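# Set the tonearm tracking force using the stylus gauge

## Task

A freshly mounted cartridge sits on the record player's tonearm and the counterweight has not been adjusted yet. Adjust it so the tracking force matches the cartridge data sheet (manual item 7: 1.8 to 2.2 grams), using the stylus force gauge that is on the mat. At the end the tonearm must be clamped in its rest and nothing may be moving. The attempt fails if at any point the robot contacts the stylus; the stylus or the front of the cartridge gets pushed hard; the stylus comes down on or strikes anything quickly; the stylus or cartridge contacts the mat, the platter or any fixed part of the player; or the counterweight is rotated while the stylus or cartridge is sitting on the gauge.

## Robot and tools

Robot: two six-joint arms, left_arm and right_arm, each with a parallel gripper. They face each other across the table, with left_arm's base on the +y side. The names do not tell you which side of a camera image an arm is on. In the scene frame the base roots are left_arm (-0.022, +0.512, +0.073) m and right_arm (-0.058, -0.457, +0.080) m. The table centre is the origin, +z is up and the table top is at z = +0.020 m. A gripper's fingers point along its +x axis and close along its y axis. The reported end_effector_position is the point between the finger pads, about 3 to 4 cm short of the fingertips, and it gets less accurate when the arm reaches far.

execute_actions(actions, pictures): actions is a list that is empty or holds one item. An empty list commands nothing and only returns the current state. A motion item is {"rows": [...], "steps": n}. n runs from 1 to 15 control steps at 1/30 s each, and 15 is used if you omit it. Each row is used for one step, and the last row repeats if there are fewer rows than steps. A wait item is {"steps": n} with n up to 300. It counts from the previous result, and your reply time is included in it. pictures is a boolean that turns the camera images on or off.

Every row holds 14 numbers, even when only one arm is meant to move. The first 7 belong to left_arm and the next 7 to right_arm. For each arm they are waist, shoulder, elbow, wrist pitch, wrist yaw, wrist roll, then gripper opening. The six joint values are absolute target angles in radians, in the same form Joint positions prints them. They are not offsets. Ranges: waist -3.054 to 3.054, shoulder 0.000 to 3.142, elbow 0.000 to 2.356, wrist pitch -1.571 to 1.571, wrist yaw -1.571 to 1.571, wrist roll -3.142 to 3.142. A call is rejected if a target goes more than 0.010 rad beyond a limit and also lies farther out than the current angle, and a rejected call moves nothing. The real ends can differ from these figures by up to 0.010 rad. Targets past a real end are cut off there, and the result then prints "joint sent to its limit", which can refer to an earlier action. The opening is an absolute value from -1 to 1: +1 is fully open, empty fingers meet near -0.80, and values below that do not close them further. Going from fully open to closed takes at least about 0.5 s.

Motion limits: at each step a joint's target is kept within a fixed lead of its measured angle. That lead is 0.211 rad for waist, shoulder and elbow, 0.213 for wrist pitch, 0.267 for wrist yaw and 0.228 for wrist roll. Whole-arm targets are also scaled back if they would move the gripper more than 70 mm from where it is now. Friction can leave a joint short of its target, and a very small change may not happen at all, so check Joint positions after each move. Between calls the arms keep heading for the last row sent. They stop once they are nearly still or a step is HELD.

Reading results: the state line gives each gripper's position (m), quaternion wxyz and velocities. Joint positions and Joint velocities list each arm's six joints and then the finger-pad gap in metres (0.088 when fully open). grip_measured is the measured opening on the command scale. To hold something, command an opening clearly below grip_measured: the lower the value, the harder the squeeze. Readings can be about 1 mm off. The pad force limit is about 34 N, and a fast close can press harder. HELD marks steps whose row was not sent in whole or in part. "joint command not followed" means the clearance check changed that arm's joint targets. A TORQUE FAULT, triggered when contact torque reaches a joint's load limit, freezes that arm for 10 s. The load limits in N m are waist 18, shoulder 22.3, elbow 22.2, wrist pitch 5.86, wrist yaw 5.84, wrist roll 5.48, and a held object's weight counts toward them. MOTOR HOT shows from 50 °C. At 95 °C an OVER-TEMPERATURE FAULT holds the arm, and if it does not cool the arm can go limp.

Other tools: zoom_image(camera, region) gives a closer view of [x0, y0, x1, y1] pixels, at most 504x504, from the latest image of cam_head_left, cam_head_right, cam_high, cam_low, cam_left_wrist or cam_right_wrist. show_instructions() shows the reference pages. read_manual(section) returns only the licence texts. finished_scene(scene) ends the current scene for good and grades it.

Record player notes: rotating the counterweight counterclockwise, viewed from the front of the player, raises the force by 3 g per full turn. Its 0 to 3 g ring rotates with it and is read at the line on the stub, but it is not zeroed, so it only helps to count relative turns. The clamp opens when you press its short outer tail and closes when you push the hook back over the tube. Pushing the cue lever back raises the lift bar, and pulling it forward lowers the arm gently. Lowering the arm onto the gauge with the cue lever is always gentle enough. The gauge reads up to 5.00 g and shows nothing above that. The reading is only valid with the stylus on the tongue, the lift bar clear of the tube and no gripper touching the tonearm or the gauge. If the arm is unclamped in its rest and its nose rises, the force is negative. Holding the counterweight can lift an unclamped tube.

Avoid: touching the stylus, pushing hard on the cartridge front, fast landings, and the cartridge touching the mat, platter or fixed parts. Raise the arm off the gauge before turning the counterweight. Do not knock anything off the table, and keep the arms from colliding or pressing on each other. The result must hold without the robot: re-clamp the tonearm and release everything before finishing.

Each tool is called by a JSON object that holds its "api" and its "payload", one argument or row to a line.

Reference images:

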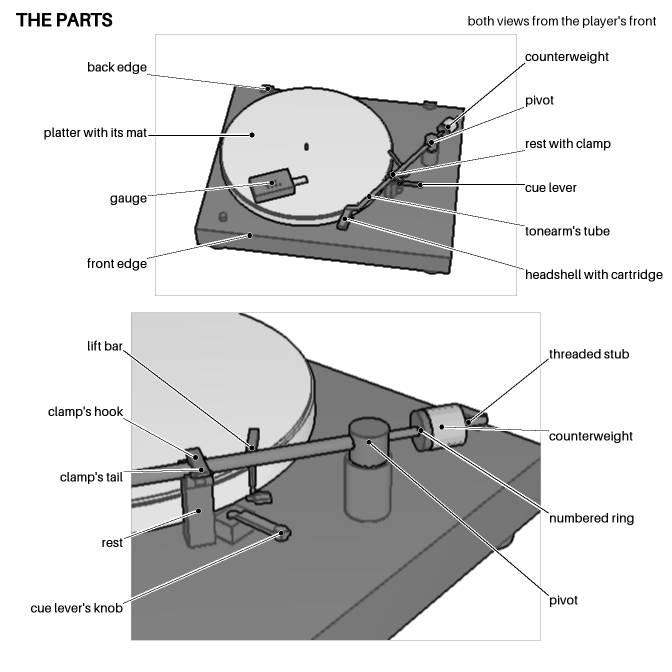

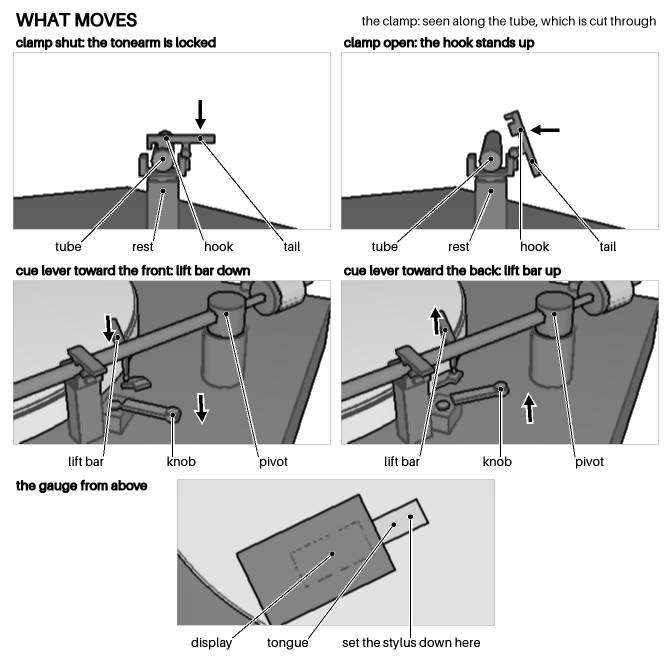

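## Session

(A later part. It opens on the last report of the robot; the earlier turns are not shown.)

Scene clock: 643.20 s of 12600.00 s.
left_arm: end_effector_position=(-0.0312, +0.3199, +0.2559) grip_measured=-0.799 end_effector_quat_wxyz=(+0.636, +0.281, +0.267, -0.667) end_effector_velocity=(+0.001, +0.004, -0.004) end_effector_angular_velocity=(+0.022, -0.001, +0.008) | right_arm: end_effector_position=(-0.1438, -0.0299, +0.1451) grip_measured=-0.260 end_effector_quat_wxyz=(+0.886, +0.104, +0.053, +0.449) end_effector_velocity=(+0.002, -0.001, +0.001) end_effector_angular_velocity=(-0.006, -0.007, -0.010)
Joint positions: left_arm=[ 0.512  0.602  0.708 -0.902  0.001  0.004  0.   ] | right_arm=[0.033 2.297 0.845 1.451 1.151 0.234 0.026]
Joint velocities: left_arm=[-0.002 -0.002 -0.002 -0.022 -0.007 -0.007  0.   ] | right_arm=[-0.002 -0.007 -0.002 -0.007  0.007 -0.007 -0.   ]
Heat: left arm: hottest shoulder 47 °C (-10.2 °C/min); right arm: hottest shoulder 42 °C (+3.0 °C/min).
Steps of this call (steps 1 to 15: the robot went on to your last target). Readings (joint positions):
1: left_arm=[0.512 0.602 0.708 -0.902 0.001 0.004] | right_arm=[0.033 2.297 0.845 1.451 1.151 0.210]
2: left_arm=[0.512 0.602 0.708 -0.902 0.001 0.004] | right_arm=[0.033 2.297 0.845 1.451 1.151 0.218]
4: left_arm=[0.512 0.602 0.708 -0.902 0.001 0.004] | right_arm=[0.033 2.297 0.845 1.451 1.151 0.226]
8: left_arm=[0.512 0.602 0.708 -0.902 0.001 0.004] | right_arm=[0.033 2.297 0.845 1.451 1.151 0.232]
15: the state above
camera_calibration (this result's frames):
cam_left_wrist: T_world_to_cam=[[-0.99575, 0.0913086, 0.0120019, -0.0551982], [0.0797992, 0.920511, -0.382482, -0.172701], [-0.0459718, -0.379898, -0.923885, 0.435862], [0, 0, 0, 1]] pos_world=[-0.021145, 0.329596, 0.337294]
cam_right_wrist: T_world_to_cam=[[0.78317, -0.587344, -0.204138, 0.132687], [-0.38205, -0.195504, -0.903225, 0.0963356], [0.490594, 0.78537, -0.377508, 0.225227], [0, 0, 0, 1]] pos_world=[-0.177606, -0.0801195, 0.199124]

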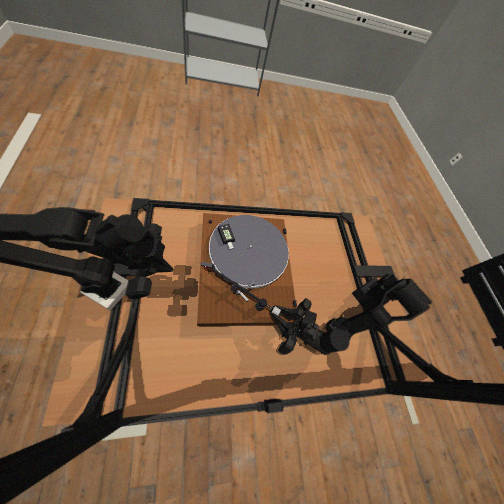

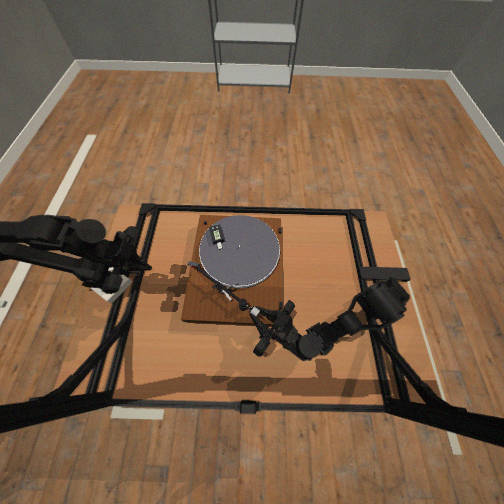

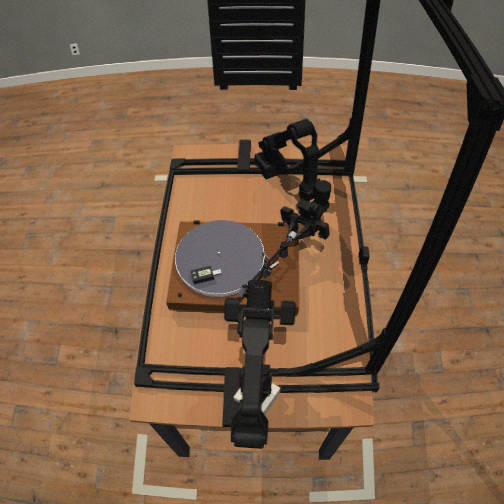

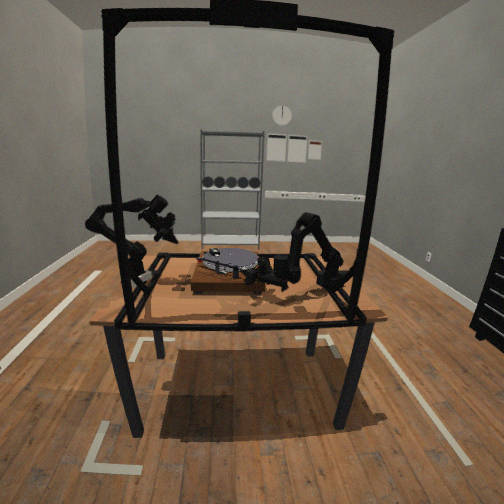

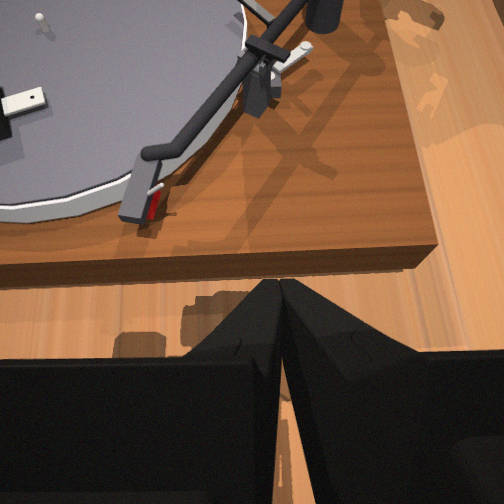

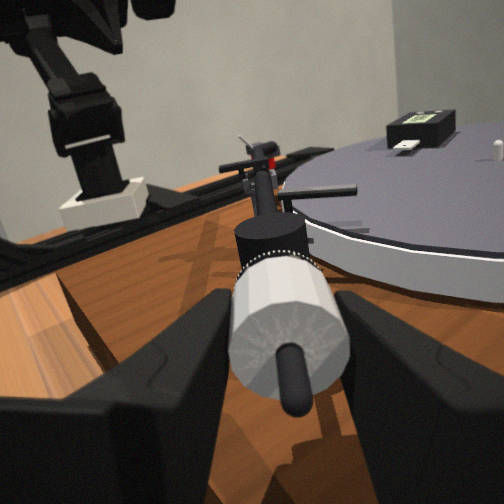

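{"api": "execute_actions", "payload": {
  "actions": [
    {"rows":[[0.513,0.6,0.7,-0.9,0,0,-0.85,0.033,2.3,0.847,1.451,1.151,0.234,-0.27],[0.513,0.6,0.7,-0.9,0,0,-0.85,0.033,2.3,0.847,1.451,1.151,0.234,-0.22],[0.513,0.6,0.7,-0.9,0,0,-0.85,0.033,2.3,0.847,1.451,1.151,0.234,-0.15],[0.513,0.6,0.7,-0.9,0,0,-0.85,0.033,2.3,0.847,1.451,1.151,0.234,-0.05],[0.513,0.6,0.7,-0.9,0,0,-0.85,0.033,2.3,0.847,1.451,1.151,0.234,0.0],[0.513,0.6,0.7,-0.9,0,0,-0.85,0.033,2.3,0.847,1.451,1.151,0.234,0.0],[0.513,0.6,0.7,-0.9,0,0,-0.85,0.033,2.3,0.847,1.451,1.151,0.234,0.0],[0.513,0.6,0.7,-0.9,0,0,-0.85,0.033,2.3,0.847,1.451,1.151,0.234,0.0],[0.513,0.6,0.7,-0.9,0,0,-0.85,0.033,2.3,0.847,1.451,1.151,0.15,0.0],[0.513,0.6,0.7,-0.9,0,0,-0.85,0.033,2.3,0.847,1.451,1.151,0.05,0.0],[0.513,0.6,0.7,-0.9,0,0,-0.85,0.033,2.3,0.847,1.451,1.151,-0.05,0.0],[0.513,0.6,0.7,-0.9,0,0,-0.85,0.033,2.3,0.847,1.451,1.151,-0.15,0.0],[0.513,0.6,0.7,-0.9,0,0,-0.85,0.033,2.3,0.847,1.451,1.151,-0.25,0.0],[0.513,0.6,0.7,-0.9,0,0,-0.85,0.033,2.3,0.847,1.451,1.151,-0.35,0.0],[0.513,0.6,0.7,-0.9,0,0,-0.85,0.033,2.3,0.847,1.451,1.151,-0.45,0.0]],"steps":15}
  ],
  "pictures": false
}}

{"api": "execute_actions", "payload": {
  "actions": [
    {"rows":[[0.513,0.6,0.7,-0.9,0,0,-0.85,0.033,2.3,0.847,1.451,1.151,-0.55,0.0],[0.513,0.6,0.7,-0.9,0,0,-0.85,0.033,2.3,0.847,1.451,1.151,-0.6,0.0]],"steps":15}
  ],
  "pictures": false
}}

{"api": "execute_actions", "payload": {
  "actions": [
    {"rows":[[0.513,0.6,0.7,-0.9,0,0,-0.85,0.033,2.3,0.847,1.451,1.151,-0.6,-0.06],[0.513,0.6,0.7,-0.9,0,0,-0.85,0.033,2.3,0.847,1.451,1.151,-0.6,-0.12],[0.513,0.6,0.7,-0.9,0,0,-0.85,0.033,2.3,0.847,1.451,1.151,-0.6,-0.16],[0.513,0.6,0.7,-0.9,0,0,-0.85,0.033,2.3,0.847,1.451,1.151,-0.6,-0.2],[0.513,0.6,0.7,-0.9,0,0,-0.85,0.033,2.3,0.847,1.451,1.151,-0.6,-0.23],[0.513,0.6,0.7,-0.9,0,0,-0.85,0.033,2.3,0.847,1.451,1.151,-0.6,-0.26],[0.513,0.6,0.7,-0.9,0,0,-0.85,0.033,2.3,0.847,1.451,1.151,-0.6,-0.29],[0.513,0.6,0.7,-0.9,0,0,-0.85,0.033,2.3,0.847,1.451,1.151,-0.6,-0.32],[0.513,0.6,0.7,-0.9,0,0,-0.85,0.033,2.3,0.847,1.451,1.151,-0.6,-0.35],[0.513,0.6,0.7,-0.9,0,0,-0.85,0.033,2.3,0.847,1.451,1.151,-0.6,-0.38]],"steps":15}
  ]
}}

{"api": "zoom_image", "payload": {
  "camera": "cam_right_wrist",
  "region": [210, 230, 350, 330]
}}

{"api": "execute_actions", "payload": {
  "actions": [
    {"rows":[[0.513,0.6,0.7,-0.9,0,0,-0.85,0.033,2.3,0.847,1.451,1.151,-0.57,-0.38],[0.513,0.6,0.7,-0.9,0,0,-0.85,0.033,2.3,0.847,1.451,1.151,-0.54,-0.38],[0.513,0.6,0.7,-0.9,0,0,-0.85,0.033,2.3,0.847,1.451,1.151,-0.51,-0.38],[0.513,0.6,0.7,-0.9,0,0,-0.85,0.033,2.3,0.847,1.451,1.151,-0.48,-0.38],[0.513,0.6,0.7,-0.9,0,0,-0.85,0.033,2.3,0.847,1.451,1.151,-0.45,-0.38],[0.513,0.6,0.7,-0.9,0,0,-0.85,0.033,2.3,0.847,1.451,1.151,-0.42,-0.38],[0.513,0.6,0.7,-0.9,0,0,-0.85,0.033,2.3,0.847,1.451,1.151,-0.39,-0.38],[0.513,0.6,0.7,-0.9,0,0,-0.85,0.033,2.3,0.847,1.451,1.151,-0.36,-0.38],[0.513,0.6,0.7,-0.9,0,0,-0.85,0.033,2.3,0.847,1.451,1.151,-0.33,-0.38],[0.513,0.6,0.7,-0.9,0,0,-0.85,0.033,2.3,0.847,1.451,1.151,-0.3,-0.38],[0.513,0.6,0.7,-0.9,0,0,-0.85,0.033,2.3,0.847,1.451,1.151,-0.27,-0.38],[0.513,0.6,0.7,-0.9,0,0,-0.85,0.033,2.3,0.847,1.451,1.151,-0.24,-0.38],[0.513,0.6,0.7,-0.9,0,0,-0.85,0.033,2.3,0.847,1.451,1.151,-0.21,-0.38],[0.513,0.6,0.7,-0.9,0,0,-0.85,0.033,2.3,0.847,1.451,1.151,-0.18,-0.38],[0.513,0.6,0.7,-0.9,0,0,-0.85,0.033,2.3,0.847,1.451,1.151,-0.15,-0.38]],"steps":15}
  ],
  "pictures": false
}}

{"api": "execute_actions", "payload": {
  "actions": [
    {"rows":[[0.513,0.6,0.7,-0.9,0,0,-0.85,0.033,2.3,0.847,1.451,1.151,-0.12,-0.38],[0.513,0.6,0.7,-0.9,0,0,-0.85,0.033,2.3,0.847,1.451,1.151,-0.09,-0.38],[0.513,0.6,0.7,-0.9,0,0,-0.85,0.033,2.3,0.847,1.451,1.151,-0.06,-0.38],[0.513,0.6,0.7,-0.9,0,0,-0.85,0.033,2.3,0.847,1.451,1.151,-0.03,-0.38],[0.513,0.6,0.7,-0.9,0,0,-0.85,0.033,2.3,0.847,1.451,1.151,0,-0.38],[0.513,0.6,0.7,-0.9,0,0,-0.85,0.033,2.3,0.847,1.451,1.151,0.03,-0.38],[0.513,0.6,0.7,-0.9,0,0,-0.85,0.033,2.3,0.847,1.451,1.151,0.06,-0.38],[0.513,0.6,0.7,-0.9,0,0,-0.85,0.033,2.3,0.847,1.451,1.151,0.09,-0.38],[0.513,0.6,0.7,-0.9,0,0,-0.85,0.033,2.3,0.847,1.451,1.151,0.12,-0.38],[0.513,0.6,0.7,-0.9,0,0,-0.85,0.033,2.3,0.847,1.451,1.151,0.15,-0.38],[0.513,0.6,0.7,-0.9,0,0,-0.85,0.033,2.3,0.847,1.451,1.151,0.18,-0.38],[0.513,0.6,0.7,-0.9,0,0,-0.85,0.033,2.3,0.847,1.451,1.151,0.21,-0.38],[0.513,0.6,0.7,-0.9,0,0,-0.85,0.033,2.3,0.847,1.451,1.151,0.235,-0.38]],"steps":15}
  ],
  "pictures": false
}}

{"api": "execute_actions", "payload": {
  "actions": [
    {"steps":15}
  ]
}}

{"api": "zoom_image", "payload": {
  "camera": "cam_right_wrist",
  "region": [210, 230, 350, 330]
}}

Scene clock: 672.20 s of 12600.00 s.
left_arm: end_effector_position=(-0.0312, +0.3199, +0.2558) grip_measured=-0.799 end_effector_quat_wxyz=(+0.636, +0.281, +0.267, -0.667) end_effector_velocity=(+0.001, -0.000, -0.000) end_effector_angular_velocity=(-0.008, -0.010, -0.003) | right_arm: end_effector_position=(-0.1439, -0.0298, +0.1450) grip_measured=-0.004 end_effector_quat_wxyz=(+0.889, -0.068, -0.034, +0.451) end_effector_velocity=(+0.000, +0.000, -0.001) end_effector_angular_velocity=(-1.161, -1.583, +0.006)
Joint positions: left_arm=[ 0.512  0.602  0.708 -0.902  0.001  0.004  0.   ] | right_arm=[ 0.033  2.297  0.845  1.45   1.151 -0.151  0.039]
Joint velocities: left_arm=[-0.002 -0.007 -0.007  0.007 -0.007  0.007  0.   ] | right_arm=[-0.002 -0.002 -0.002 -0.007 -0.007 -1.956  0.002]
Heat: left arm: hottest shoulder 45 °C (-6.1 °C/min); right arm: hottest shoulder 43 °C (+3.0 °C/min).
Steps of this call (steps 1 to 15: the robot went on to your last target; steps 16 to 90: nothing new was sent; then 25.50 s passed at rest; steps 91 to 105: all 15 steps of this action). Readings (joint positions):
91: left_arm=[0.512 0.602 0.708 -0.902 0.001 0.004] | right_arm=[0.033 2.297 0.845 1.451 1.151 0.234]
92: left_arm=[0.512 0.602 0.708 -0.902 0.001 0.004] | right_arm=[0.033 2.297 0.845 1.451 1.151 0.234]
94: left_arm=[0.512 0.602 0.708 -0.902 0.001 0.004] | right_arm=[0.033 2.297 0.845 1.451 1.151 0.234]
98: left_arm=[0.512 0.602 0.708 -0.902 0.001 0.004] | right_arm=[0.033 2.297 0.845 1.451 1.151 0.234]
105: the state above

Scene clock: 672.70 s of 12600.00 s.
left_arm: end_effector_position=(-0.0312, +0.3199, +0.2558) grip_measured=-0.799 end_effector_quat_wxyz=(+0.636, +0.281, +0.267, -0.667) end_effector_velocity=(-0.004, -0.001, +0.002) end_effector_angular_velocity=(-0.012, +0.011, -0.023) | right_arm: end_effector_position=(-0.1439, -0.0299, +0.1452) grip_measured=+0.000 end_effector_quat_wxyz=(+0.853, -0.260, -0.132, +0.433) end_effector_velocity=(+0.000, +0.000, -0.001) end_effector_angular_velocity=(-0.037, -0.045, +0.005)
Joint positions: left_arm=[ 0.512  0.602  0.708 -0.902  0.001  0.004  0.   ] | right_arm=[ 0.033  2.297  0.845  1.451  1.151 -0.592  0.039]
Joint velocities: left_arm=[-0.002 -0.002  0.002  0.007  0.022  0.007  0.   ] | right_arm=[-0.002 -0.002 -0.002 -0.007 -0.007 -0.051 -0.   ]
Heat: left arm: hottest shoulder 45 °C (-6.0 °C/min); right arm: hottest shoulder 43 °C (+3.0 °C/min).
Steps of this call (steps 1 to 15: all 15 steps of this action). Readings (joint positions):
1: left_arm=[0.512 0.602 0.708 -0.902 0.001 0.004] | right_arm=[0.033 2.297 0.845 1.450 1.151 -0.216]
2: left_arm=[0.512 0.602 0.708 -0.902 0.001 0.004] | right_arm=[0.033 2.297 0.845 1.450 1.151 -0.283]
4: left_arm=[0.512 0.602 0.708 -0.902 0.001 0.004] | right_arm=[0.033 2.297 0.845 1.450 1.151 -0.413]
8: left_arm=[0.512 0.602 0.708 -0.902 0.001 0.004] | right_arm=[0.033 2.297 0.845 1.451 1.151 -0.553]
15: the state above

Scene clock: 673.20 s of 12600.00 s.
left_arm: end_effector_position=(-0.0312, +0.3199, +0.2558) grip_measured=-0.799 end_effector_quat_wxyz=(+0.636, +0.281, +0.267, -0.667) end_effector_velocity=(-0.001, +0.003, -0.005) end_effector_angular_velocity=(+0.027, +0.009, -0.002) | right_arm: end_effector_position=(-0.1437, -0.0300, +0.1452) grip_measured=-0.262 end_effector_quat_wxyz=(+0.853, -0.262, -0.133, +0.432) end_effector_velocity=(-0.000, -0.001, -0.000) end_effector_angular_velocity=(-0.028, -0.026, -0.005)
Joint positions: left_arm=[ 0.512  0.602  0.708 -0.902  0.001  0.004  0.   ] | right_arm=[ 0.033  2.297  0.845  1.451  1.152 -0.596  0.026]
Joint velocities: left_arm=[-0.002  0.002 -0.002 -0.022  0.007 -0.007  0.   ] | right_arm=[ 0.002 -0.007 -0.002 -0.022  0.007 -0.022 -0.   ]
Heat: left arm: hottest shoulder 45 °C (-5.0 °C/min); right arm: hottest shoulder 43 °C (+3.0 °C/min).
Steps of this call (steps 1 to 15: all 15 steps of this action). Readings (joint positions):
1: left_arm=[0.512 0.602 0.708 -0.902 0.001 0.004] | right_arm=[0.033 2.297 0.845 1.451 1.151 -0.593]
2: left_arm=[0.512 0.602 0.708 -0.902 0.001 0.004] | right_arm=[0.033 2.297 0.845 1.451 1.151 -0.594]
4: left_arm=[0.512 0.602 0.708 -0.902 0.001 0.004] | right_arm=[0.033 2.297 0.845 1.451 1.151 -0.595]
8: left_arm=[0.512 0.602 0.708 -0.902 0.001 0.004] | right_arm=[0.033 2.297 0.845 1.451 1.151 -0.595]
15: the state above
camera_calibration (this result's frames):
cam_left_wrist: T_world_to_cam=[[-0.995751, 0.0913041, 0.0120199, -0.0552008], [0.0798057, 0.920656, -0.382129, -0.172919], [-0.0459561, -0.379546, -0.924031, 0.43566], [0, 0, 0, 1]] pos_world=[-0.0211451, 0.329592, 0.337149]
cam_right_wrist: T_world_to_cam=[[0.647296, -0.489414, 0.584364, 0.00147429], [0.205485, -0.626218, -0.752081, 0.14602], [0.734019, 0.606898, -0.304782, 0.244303], [0, 0, 0, 1]] pos_world=[-0.210282, -0.0561049, 0.183417]

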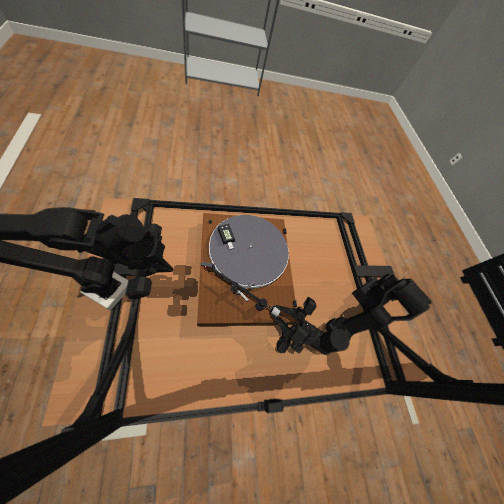

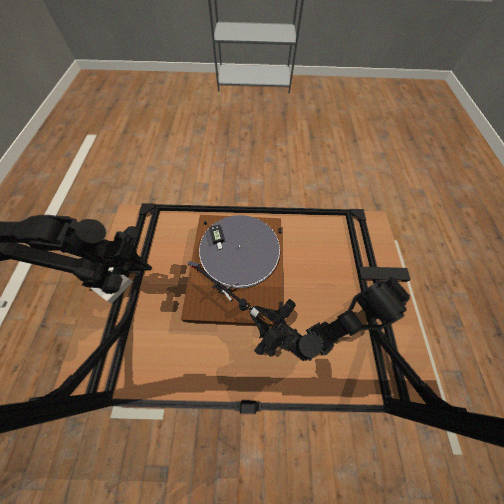

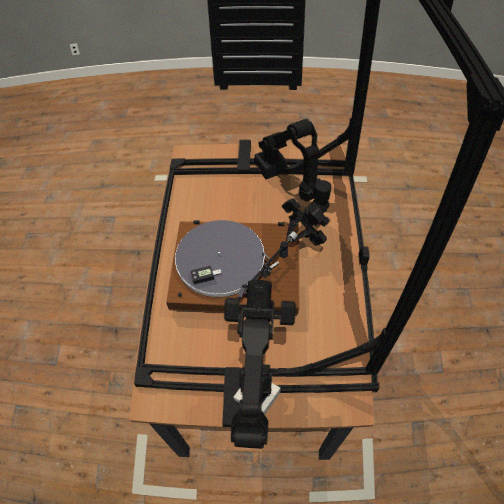

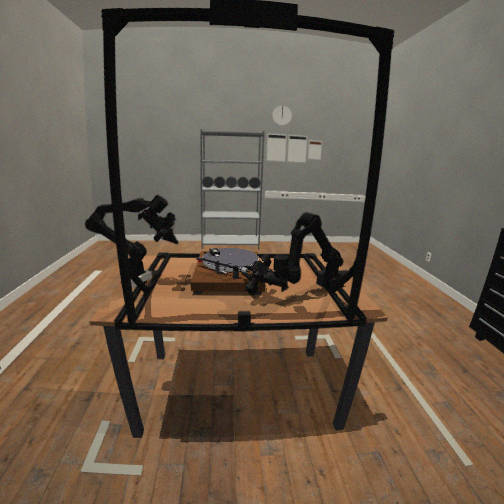

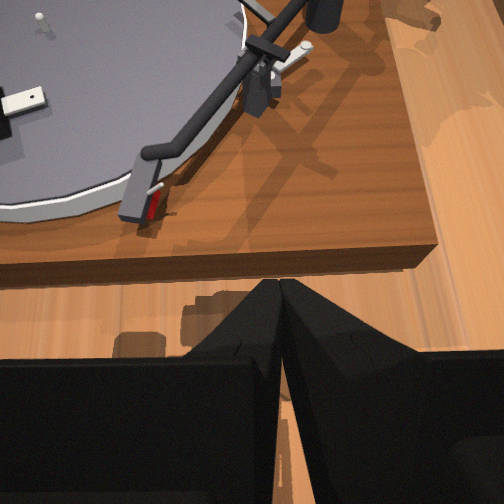

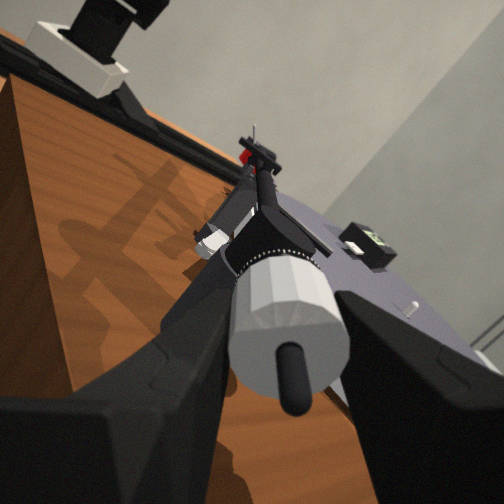

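Region (210, 230, 350, 330) of cam_right_wrist's 504x504 image, scaled by 3.600, with more detail than that image has; it fills the top 360 rows of this view, and the rest is white.

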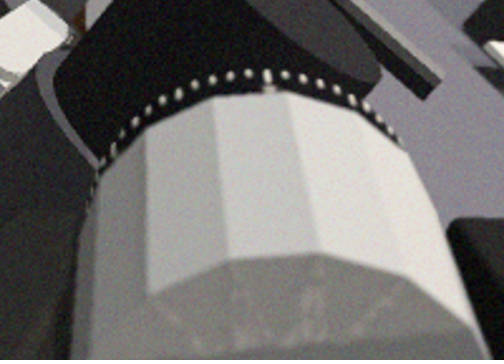

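Scene clock: 673.70 s of 12600.00 s.
left_arm: end_effector_position=(-0.0312, +0.3199, +0.2558) grip_measured=-0.799 end_effector_quat_wxyz=(+0.636, +0.281, +0.267, -0.667) end_effector_velocity=(+0.003, +0.004, -0.004) end_effector_angular_velocity=(+0.021, -0.012, +0.018) | right_arm: end_effector_position=(-0.1436, -0.0296, +0.1453) grip_measured=-0.262 end_effector_quat_wxyz=(+0.886, -0.100, -0.051, +0.450) end_effector_velocity=(+0.003, +0.001, -0.004) end_effector_angular_velocity=(+0.508, +0.714, +0.000)
Joint positions: left_arm=[ 0.512  0.602  0.708 -0.902  0.001  0.004  0.   ] | right_arm=[ 0.032  2.297  0.845  1.452  1.149 -0.226  0.026]
Joint velocities: left_arm=[-0.002 -0.002 -0.002 -0.022 -0.022 -0.007  0.   ] | right_arm=[-0.007  0.002 -0.002 -0.022 -0.007  0.901 -0.   ]
Heat: left arm: hottest shoulder 45 °C (-5.0 °C/min); right arm: hottest shoulder 43 °C (+3.0 °C/min).
Steps of this call (steps 1 to 15: all 15 steps of this action). Readings (joint positions):
1: left_arm=[0.512 0.602 0.708 -0.902 0.001 0.004] | right_arm=[0.033 2.297 0.845 1.451 1.152 -0.595]
2: left_arm=[0.512 0.602 0.708 -0.902 0.001 0.004] | right_arm=[0.033 2.297 0.845 1.452 1.152 -0.582]
4: left_arm=[0.512 0.602 0.708 -0.902 0.001 0.004] | right_arm=[0.033 2.297 0.845 1.452 1.152 -0.540]
8: left_arm=[0.512 0.602 0.708 -0.902 0.001 0.004] | right_arm=[0.033 2.297 0.845 1.452 1.151 -0.434]
15: the state above

Scene clock: 674.20 s of 12600.00 s.
left_arm: end_effector_position=(-0.0312, +0.3199, +0.2556) grip_measured=-0.799 end_effector_quat_wxyz=(+0.636, +0.281, +0.267, -0.667) end_effector_velocity=(+0.001, +0.001, -0.002) end_effector_angular_velocity=(+0.007, -0.011, -0.003) | right_arm: end_effector_position=(-0.1434, -0.0292, +0.1451) grip_measured=-0.262 end_effector_quat_wxyz=(+0.887, +0.087, +0.045, +0.452) end_effector_velocity=(+0.000, +0.000, -0.001) end_effector_angular_velocity=(+0.222, +0.310, +0.005)
Joint positions: left_arm=[ 0.512  0.602  0.708 -0.902  0.001  0.004  0.   ] | right_arm=[0.03  2.297 0.845 1.452 1.146 0.197 0.026]
Joint velocities: left_arm=[-0.002 -0.002 -0.002 -0.007 -0.007  0.007  0.   ] | right_arm=[-0.002 -0.002 -0.002 -0.007 -0.007  0.388 -0.   ]
Heat: left arm: hottest shoulder 45 °C (-5.0 °C/min); right arm: hottest shoulder 43 °C (+3.0 °C/min).
Steps of this call (steps 1 to 15: all 15 steps of this action). Readings (joint positions):
1: left_arm=[0.512 0.602 0.708 -0.902 0.001 0.004] | right_arm=[0.032 2.297 0.845 1.452 1.149 -0.197]
2: left_arm=[0.512 0.602 0.708 -0.902 0.001 0.004] | right_arm=[0.032 2.297 0.845 1.452 1.149 -0.167]
4: left_arm=[0.512 0.602 0.708 -0.902 0.001 0.004] | right_arm=[0.032 2.297 0.845 1.452 1.148 -0.107]
8: left_arm=[0.512 0.602 0.708 -0.902 0.001 0.004] | right_arm=[0.031 2.297 0.845 1.452 1.147 0.012]
15: the state above

Scene clock: 674.70 s of 12600.00 s.
left_arm: end_effector_position=(-0.0312, +0.3199, +0.2556) grip_measured=-0.799 end_effector_quat_wxyz=(+0.636, +0.281, +0.267, -0.667) end_effector_velocity=(-0.002, -0.001, -0.000) end_effector_angular_velocity=(-0.002, +0.000, -0.013) | right_arm: end_effector_position=(-0.1434, -0.0292, +0.1451) grip_measured=-0.262 end_effector_quat_wxyz=(+0.885, +0.102, +0.052, +0.451) end_effector_velocity=(+0.000, +0.000, -0.001) end_effector_angular_velocity=(+0.006, +0.007, +0.005)
Joint positions: left_arm=[ 0.512  0.602  0.708 -0.902  0.001  0.003  0.   ] | right_arm=[0.03  2.297 0.845 1.451 1.146 0.229 0.026]
Joint velocities: left_arm=[-0.002  0.002 -0.002  0.007  0.007  0.007  0.   ] | right_arm=[-0.002  0.002 -0.002  0.007 -0.007  0.007 -0.   ]
Heat: left arm: hottest shoulder 45 °C (-5.0 °C/min); right arm: hottest shoulder 43 °C (+3.0 °C/min).
Steps of this call (steps 1 to 15: the robot went on to your last target). Readings (joint positions):
1: left_arm=[0.512 0.602 0.708 -0.902 0.001 0.004] | right_arm=[0.030 2.297 0.845 1.451 1.146 0.206]
2: left_arm=[0.512 0.602 0.708 -0.902 0.001 0.004] | right_arm=[0.030 2.297 0.845 1.451 1.146 0.213]
4: left_arm=[0.512 0.602 0.708 -0.902 0.001 0.004] | right_arm=[0.030 2.297 0.845 1.451 1.146 0.222]
8: left_arm=[0.512 0.602 0.708 -0.902 0.001 0.004] | right_arm=[0.030 2.297 0.845 1.451 1.146 0.227]
15: the state above
camera_calibration (this result's frames):
cam_left_wrist: T_world_to_cam=[[-0.995772, 0.0910276, 0.0123042, -0.0551852], [0.0794592, 0.920828, -0.381787, -0.173154], [-0.0460832, -0.379195, -0.924168, 0.435451], [0, 0, 0, 1]] pos_world=[-0.0211263, 0.329589, 0.337002]
cam_right_wrist: T_world_to_cam=[[0.785483, -0.585794, -0.199655, 0.132495], [-0.378183, -0.198959, -0.904098, 0.0971787], [0.489892, 0.78566, -0.377816, 0.224329], [0, 0, 0, 1]] pos_world=[-0.177218, -0.0792968, 0.199067]

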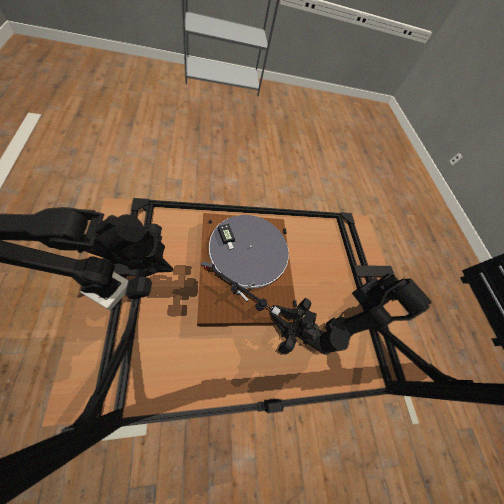

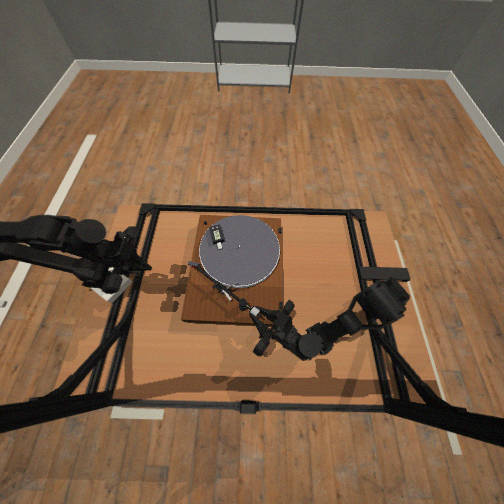

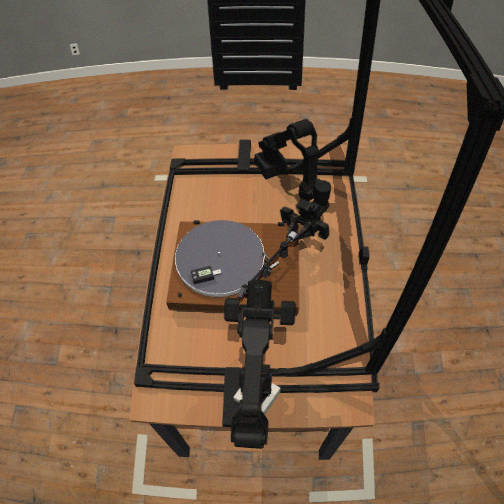

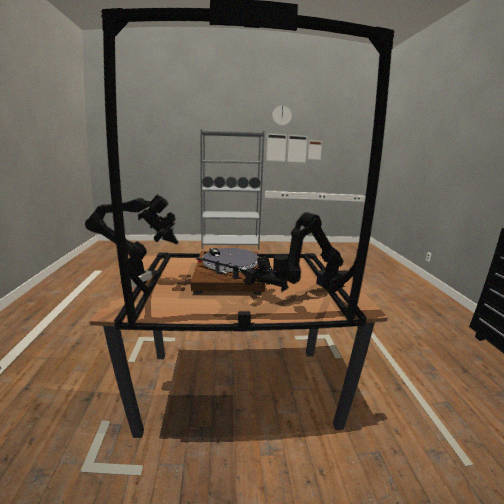

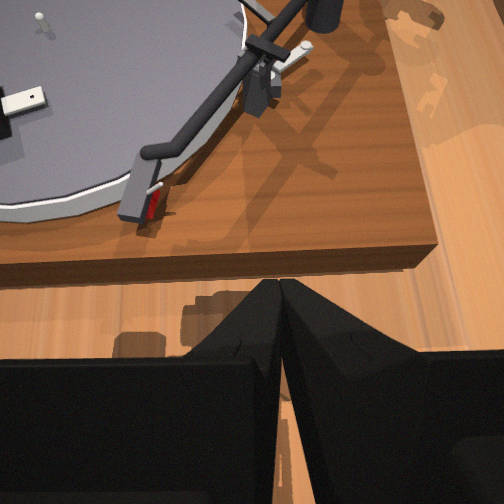

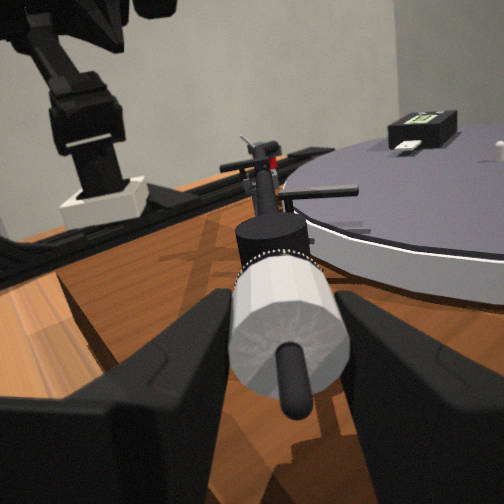

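Region (210, 230, 350, 330) of cam_right_wrist's 504x504 image, scaled by 3.600, with more detail than that image has; it fills the top 360 rows of this view, and the rest is white.

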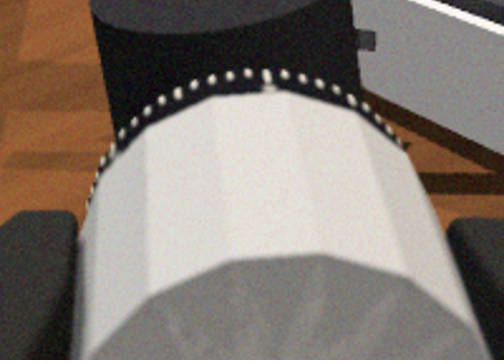

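{"api": "execute_actions", "payload": {
  "actions": [
    {"rows":[[0.513,0.6,0.7,-0.9,0,0,-0.85,0.03,2.3,0.847,1.451,1.146,0.229,-0.27],[0.513,0.6,0.7,-0.9,0,0,-0.85,0.03,2.3,0.847,1.451,1.146,0.229,-0.22],[0.513,0.6,0.7,-0.9,0,0,-0.85,0.03,2.3,0.847,1.451,1.146,0.229,-0.1],[0.513,0.6,0.7,-0.9,0,0,-0.85,0.03,2.3,0.847,1.451,1.146,0.229,0.05],[0.513,0.6,0.7,-0.9,0,0,-0.85,0.03,2.3,0.847,1.451,1.146,0.229,0.2],[0.513,0.6,0.7,-0.9,0,0,-0.85,0.03,2.3,0.847,1.451,1.146,0.229,0.3],[0.513,0.6,0.7,-0.9,0,0,-0.85,0.03,2.3,0.847,1.451,1.146,0.229,0.3],[0.513,0.6,0.7,-0.9,0,0,-0.85,0.03,2.3,0.847,1.451,1.146,0.229,0.3],[0.513,0.6,0.7,-0.9,0,0,-0.85,0.03,2.3,0.847,1.451,1.146,0.15,0.3],[0.513,0.6,0.7,-0.9,0,0,-0.85,0.03,2.3,0.847,1.451,1.146,0.07,0.3],[0.513,0.6,0.7,-0.9,0,0,-0.85,0.03,2.3,0.847,1.451,1.146,0,0.3]],"steps":15}
  ],
  "pictures": false
}}

{"api": "execute_actions", "payload": {
  "actions": [
    {"rows":[[0.513,0.6,0.7,-0.9,0,0,-0.85,0.046,2.295,0.835,1.453,1.164,0,0.3],[0.513,0.6,0.7,-0.9,0,0,-0.85,0.07,2.292,0.822,1.464,1.19,0,0.3],[0.513,0.6,0.7,-0.9,0,0,-0.85,0.094,2.288,0.808,1.476,1.214,0,0.3],[0.513,0.6,0.7,-0.9,0,0,-0.85,0.118,2.284,0.793,1.488,1.238,0,0.3],[0.513,0.6,0.7,-0.9,0,0,-0.85,0.142,2.28,0.778,1.50,1.262,0,0.3],[0.513,0.6,0.7,-0.9,0,0,-0.85,0.165,2.276,0.765,1.51,1.285,0,0.3],[0.513,0.6,0.7,-0.9,0,0,-0.85,0.19,2.27,0.75,1.52,1.31,0,0.3],[0.513,0.6,0.7,-0.9,0,0,-0.85,0.21,2.26,0.735,1.52,1.33,0,0.3]],"steps":15}
  ],
  "pictures": false
}}

{"api": "execute_actions", "payload": {
  "actions": [
    {"rows":[[0.513,0.6,0.7,-0.9,0,0,-0.85,0.239,1.9,0.6,1.3,1.33,0,0.3]],"steps":15}
  ],
  "pictures": false
}}

{"api": "execute_actions", "payload": {
  "actions": [
    {"steps":30}
  ]
}}

Scene clock: 687.97 s of 12600.00 s.
left_arm: end_effector_position=(-0.0312, +0.3199, +0.2556) grip_measured=-0.799 end_effector_quat_wxyz=(+0.636, +0.281, +0.267, -0.667) end_effector_velocity=(+0.004, +0.001, -0.002) end_effector_angular_velocity=(+0.007, -0.011, +0.023) | right_arm: end_effector_position=(-0.1434, -0.0292, +0.1450) grip_measured=+0.291 end_effector_quat_wxyz=(+0.891, +0.014, +0.007, +0.454) end_effector_velocity=(-0.001, +0.001, -0.002) end_effector_angular_velocity=(-0.222, -0.296, +0.020)
Joint positions: left_arm=[ 0.512  0.602  0.707 -0.902  0.001  0.003  0.   ] | right_arm=[0.03  2.297 0.845 1.451 1.146 0.032 0.053]
Joint velocities: left_arm=[ 0.002 -0.002 -0.002 -0.007 -0.022 -0.007  0.   ] | right_arm=[-0.002 -0.002 -0.007 -0.007 -0.022 -0.359  0.005]
Heat: left arm: hottest shoulder 44 °C (-4.0 °C/min); right arm: hottest shoulder 43 °C (+2.0 °C/min).
Steps of this call (steps 1 to 15: the robot went on to your last target; steps 16 to 90: nothing new was sent; then 9.77 s passed at rest; steps 91 to 105: all 15 steps of this action). Readings (joint positions):
91: left_arm=[0.512 0.602 0.707 -0.902 0.001 0.003] | right_arm=[0.030 2.297 0.845 1.451 1.146 0.229]
92: left_arm=[0.512 0.602 0.707 -0.902 0.001 0.003] | right_arm=[0.030 2.297 0.845 1.451 1.146 0.229]
94: left_arm=[0.512 0.602 0.707 -0.902 0.001 0.003] | right_arm=[0.030 2.297 0.845 1.451 1.145 0.229]
98: left_arm=[0.512 0.602 0.707 -0.902 0.001 0.003] | right_arm=[0.030 2.297 0.845 1.451 1.146 0.229]
105: the state above

Scene clock: 688.47 s of 12600.00 s.
left_arm: end_effector_position=(-0.0312, +0.3199, +0.2556) grip_measured=-0.799 end_effector_quat_wxyz=(+0.636, +0.281, +0.267, -0.667) end_effector_velocity=(-0.000, +0.004, -0.003) end_effector_angular_velocity=(+0.018, +0.010, +0.003) | right_arm: end_effector_position=(-0.1809, -0.0827, +0.1427) grip_measured=+0.300 end_effector_quat_wxyz=(+0.890, -0.003, -0.000, +0.456) end_effector_velocity=(+0.010, -0.010, +0.001) end_effector_angular_velocity=(-0.001, +0.001, -0.049)
Joint positions: left_arm=[ 0.512  0.602  0.707 -0.902  0.001  0.003  0.   ] | right_arm=[0.21  2.27  0.743 1.517 1.321 0.005 0.054]
Joint velocities: left_arm=[ 0.002 -0.007 -0.002 -0.022  0.007 -0.007  0.   ] | right_arm=[ 0.002 -0.017 -0.032  0.007  0.051  0.007 -0.   ]
Heat: left arm: hottest shoulder 44 °C (-4.0 °C/min); right arm: hottest shoulder 43 °C (+2.0 °C/min).
Steps of this call (steps 1 to 15: all 15 steps of this action). Readings (joint positions):
1: left_arm=[0.512 0.602 0.707 -0.902 0.001 0.003] | right_arm=[0.032 2.297 0.845 1.451 1.147 0.024]
2: left_arm=[0.512 0.602 0.707 -0.902 0.001 0.003] | right_arm=[0.036 2.297 0.843 1.452 1.156 0.018]
4: left_arm=[0.512 0.602 0.707 -0.902 0.001 0.003] | right_arm=[0.060 2.296 0.829 1.467 1.189 0.011]
8: left_arm=[0.512 0.602 0.707 -0.902 0.001 0.003] | right_arm=[0.154 2.286 0.775 1.501 1.273 0.006]
15: the state above

Scene clock: 688.97 s of 12600.00 s.
left_arm: end_effector_position=(-0.0312, +0.3199, +0.2556) grip_measured=-0.799 end_effector_quat_wxyz=(+0.636, +0.281, +0.267, -0.667) end_effector_velocity=(+0.001, +0.002, +0.001) end_effector_angular_velocity=(-0.003, -0.010, -0.003) | right_arm: end_effector_position=(-0.1698, -0.1093, +0.2123) grip_measured=+0.300 end_effector_quat_wxyz=(+0.886, +0.001, +0.000, +0.464) end_effector_velocity=(+0.001, -0.002, +0.001) end_effector_angular_velocity=(-0.013, -0.014, -0.005)
Joint positions: left_arm=[ 0.512  0.602  0.707 -0.902  0.001  0.003  0.   ] | right_arm=[0.237 1.911 0.607 1.303 1.33  0.002 0.054]
Joint velocities: left_arm=[-0.002 -0.007  0.002 -0.007 -0.007  0.007  0.   ] | right_arm=[ 0.002 -0.012 -0.002 -0.022  0.007 -0.007  0.   ]
Heat: left arm: hottest shoulder 44 °C (-4.0 °C/min); right arm: hottest shoulder 43 °C (+2.0 °C/min).
Steps of this call (steps 1 to 15: all 15 steps of this action). Readings (joint positions):
1: left_arm=[0.512 0.602 0.707 -0.902 0.001 0.003] | right_arm=[0.213 2.234 0.719 1.454 1.318 0.002]
2: left_arm=[0.512 0.602 0.707 -0.902 0.001 0.003] | right_arm=[0.219 2.184 0.680 1.403 1.321 0.001]
4: left_arm=[0.512 0.602 0.707 -0.902 0.001 0.003] | right_arm=[0.230 2.070 0.627 1.352 1.329 0.002]
8: left_arm=[0.512 0.602 0.707 -0.902 0.001 0.003] | right_arm=[0.236 1.924 0.617 1.321 1.330 0.002]
15: the state above

Scene clock: 689.97 s of 12600.00 s.
left_arm: end_effector_position=(-0.0312, +0.3199, +0.2556) grip_measured=-0.799 end_effector_quat_wxyz=(+0.636, +0.281, +0.267, -0.667) end_effector_velocity=(-0.002, +0.001, +0.000) end_effector_angular_velocity=(+0.003, +0.010, -0.002) | right_arm: end_effector_position=(-0.1697, -0.1094, +0.2128) grip_measured=+0.300 end_effector_quat_wxyz=(+0.886, +0.001, +0.001, +0.464) end_effector_velocity=(-0.002, +0.003, +0.001) end_effector_angular_velocity=(-0.014, -0.020, +0.020)
Joint positions: left_arm=[ 0.512  0.602  0.707 -0.902  0.001  0.003  0.   ] | right_arm=[0.237 1.909 0.607 1.302 1.33  0.002 0.054]
Joint velocities: left_arm=[-0.002 -0.002  0.002 -0.007  0.007 -0.007  0.   ] | right_arm=[-0.002 -0.002  0.002 -0.007 -0.022 -0.022 -0.   ]
Heat: left arm: hottest shoulder 44 °C (-4.0 °C/min); right arm: hottest shoulder 43 °C (+2.0 °C/min).
Steps of this call (steps 1 to 15: the robot went on to your last target; steps 16 to 30: nothing new was sent). Readings (joint positions):
1: left_arm=[0.512 0.602 0.707 -0.902 0.001 0.003] | right_arm=[0.237 1.910 0.607 1.303 1.330 0.002]
2: left_arm=[0.512 0.602 0.707 -0.902 0.001 0.003] | right_arm=[0.237 1.910 0.607 1.302 1.330 0.002]
4: left_arm=[0.512 0.602 0.707 -0.902 0.001 0.003] | right_arm=[0.237 1.909 0.607 1.302 1.330 0.002]
8: left_arm=[0.512 0.602 0.707 -0.902 0.001 0.003] | right_arm=[0.237 1.909 0.607 1.302 1.330 0.002]
30: the state above
All arms were judged still, so your last target was given up. Only a new action makes them travel on or press farther. Fingers that are still opening or closing keep moving.
camera_calibration (this result's frames):
cam_left_wrist: T_world_to_cam=[[-0.995772, 0.0910323, 0.0122863, -0.0551817], [0.0794527, 0.920683, -0.382139, -0.173025], [-0.0460988, -0.379547, -0.924023, 0.435503], [0, 0, 0, 1]] pos_world=[-0.021125, 0.329618, 0.336973]
cam_right_wrist: T_world_to_cam=[[0.814547, -0.579548, 0.0252347, 0.0774801], [-0.202988, -0.325508, -0.923494, 0.152501], [0.543423, 0.747107, -0.382783, 0.331774], [0, 0, 0, 1]] pos_world=[-0.212449, -0.153327, 0.265875]

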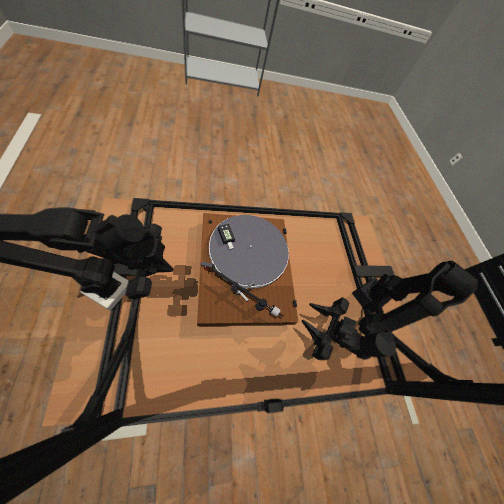

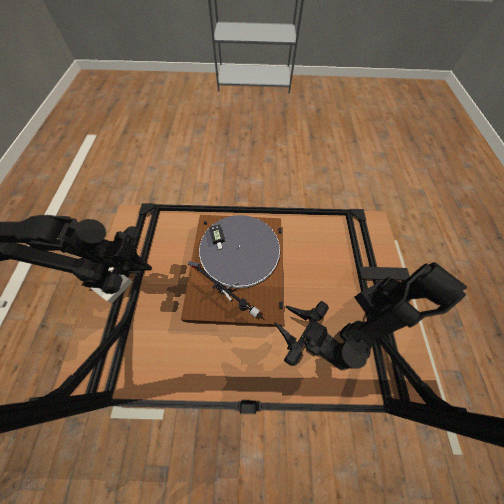

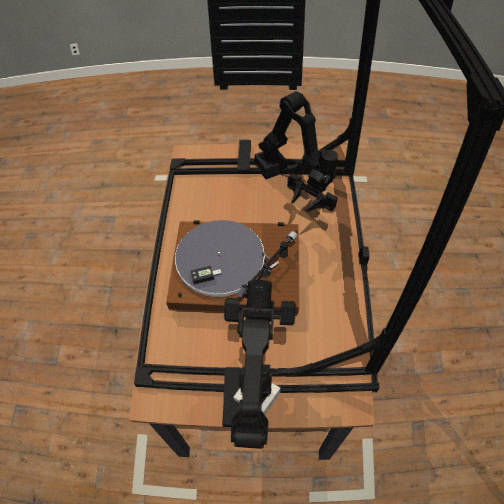

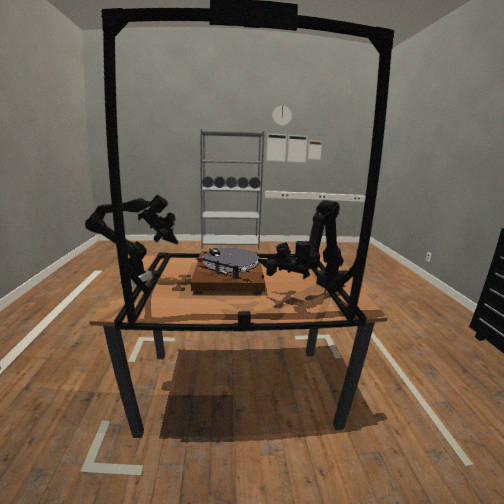

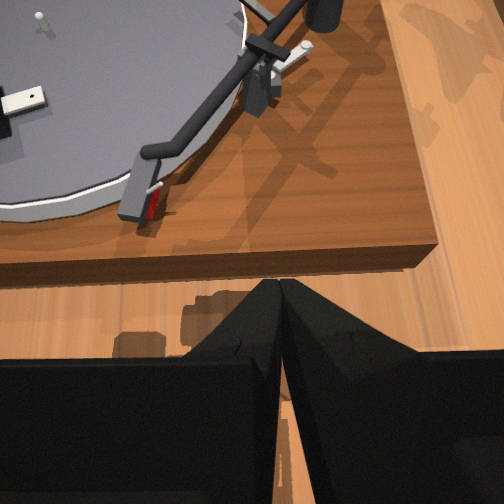

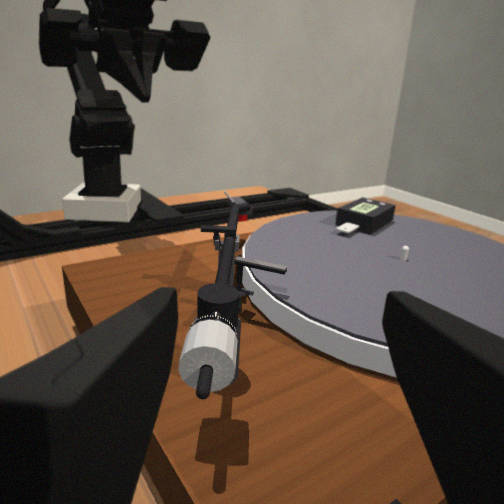

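{"api": "finished_scene", "payload": {
  "scene": 1
}}

The scene is finished: the task was done.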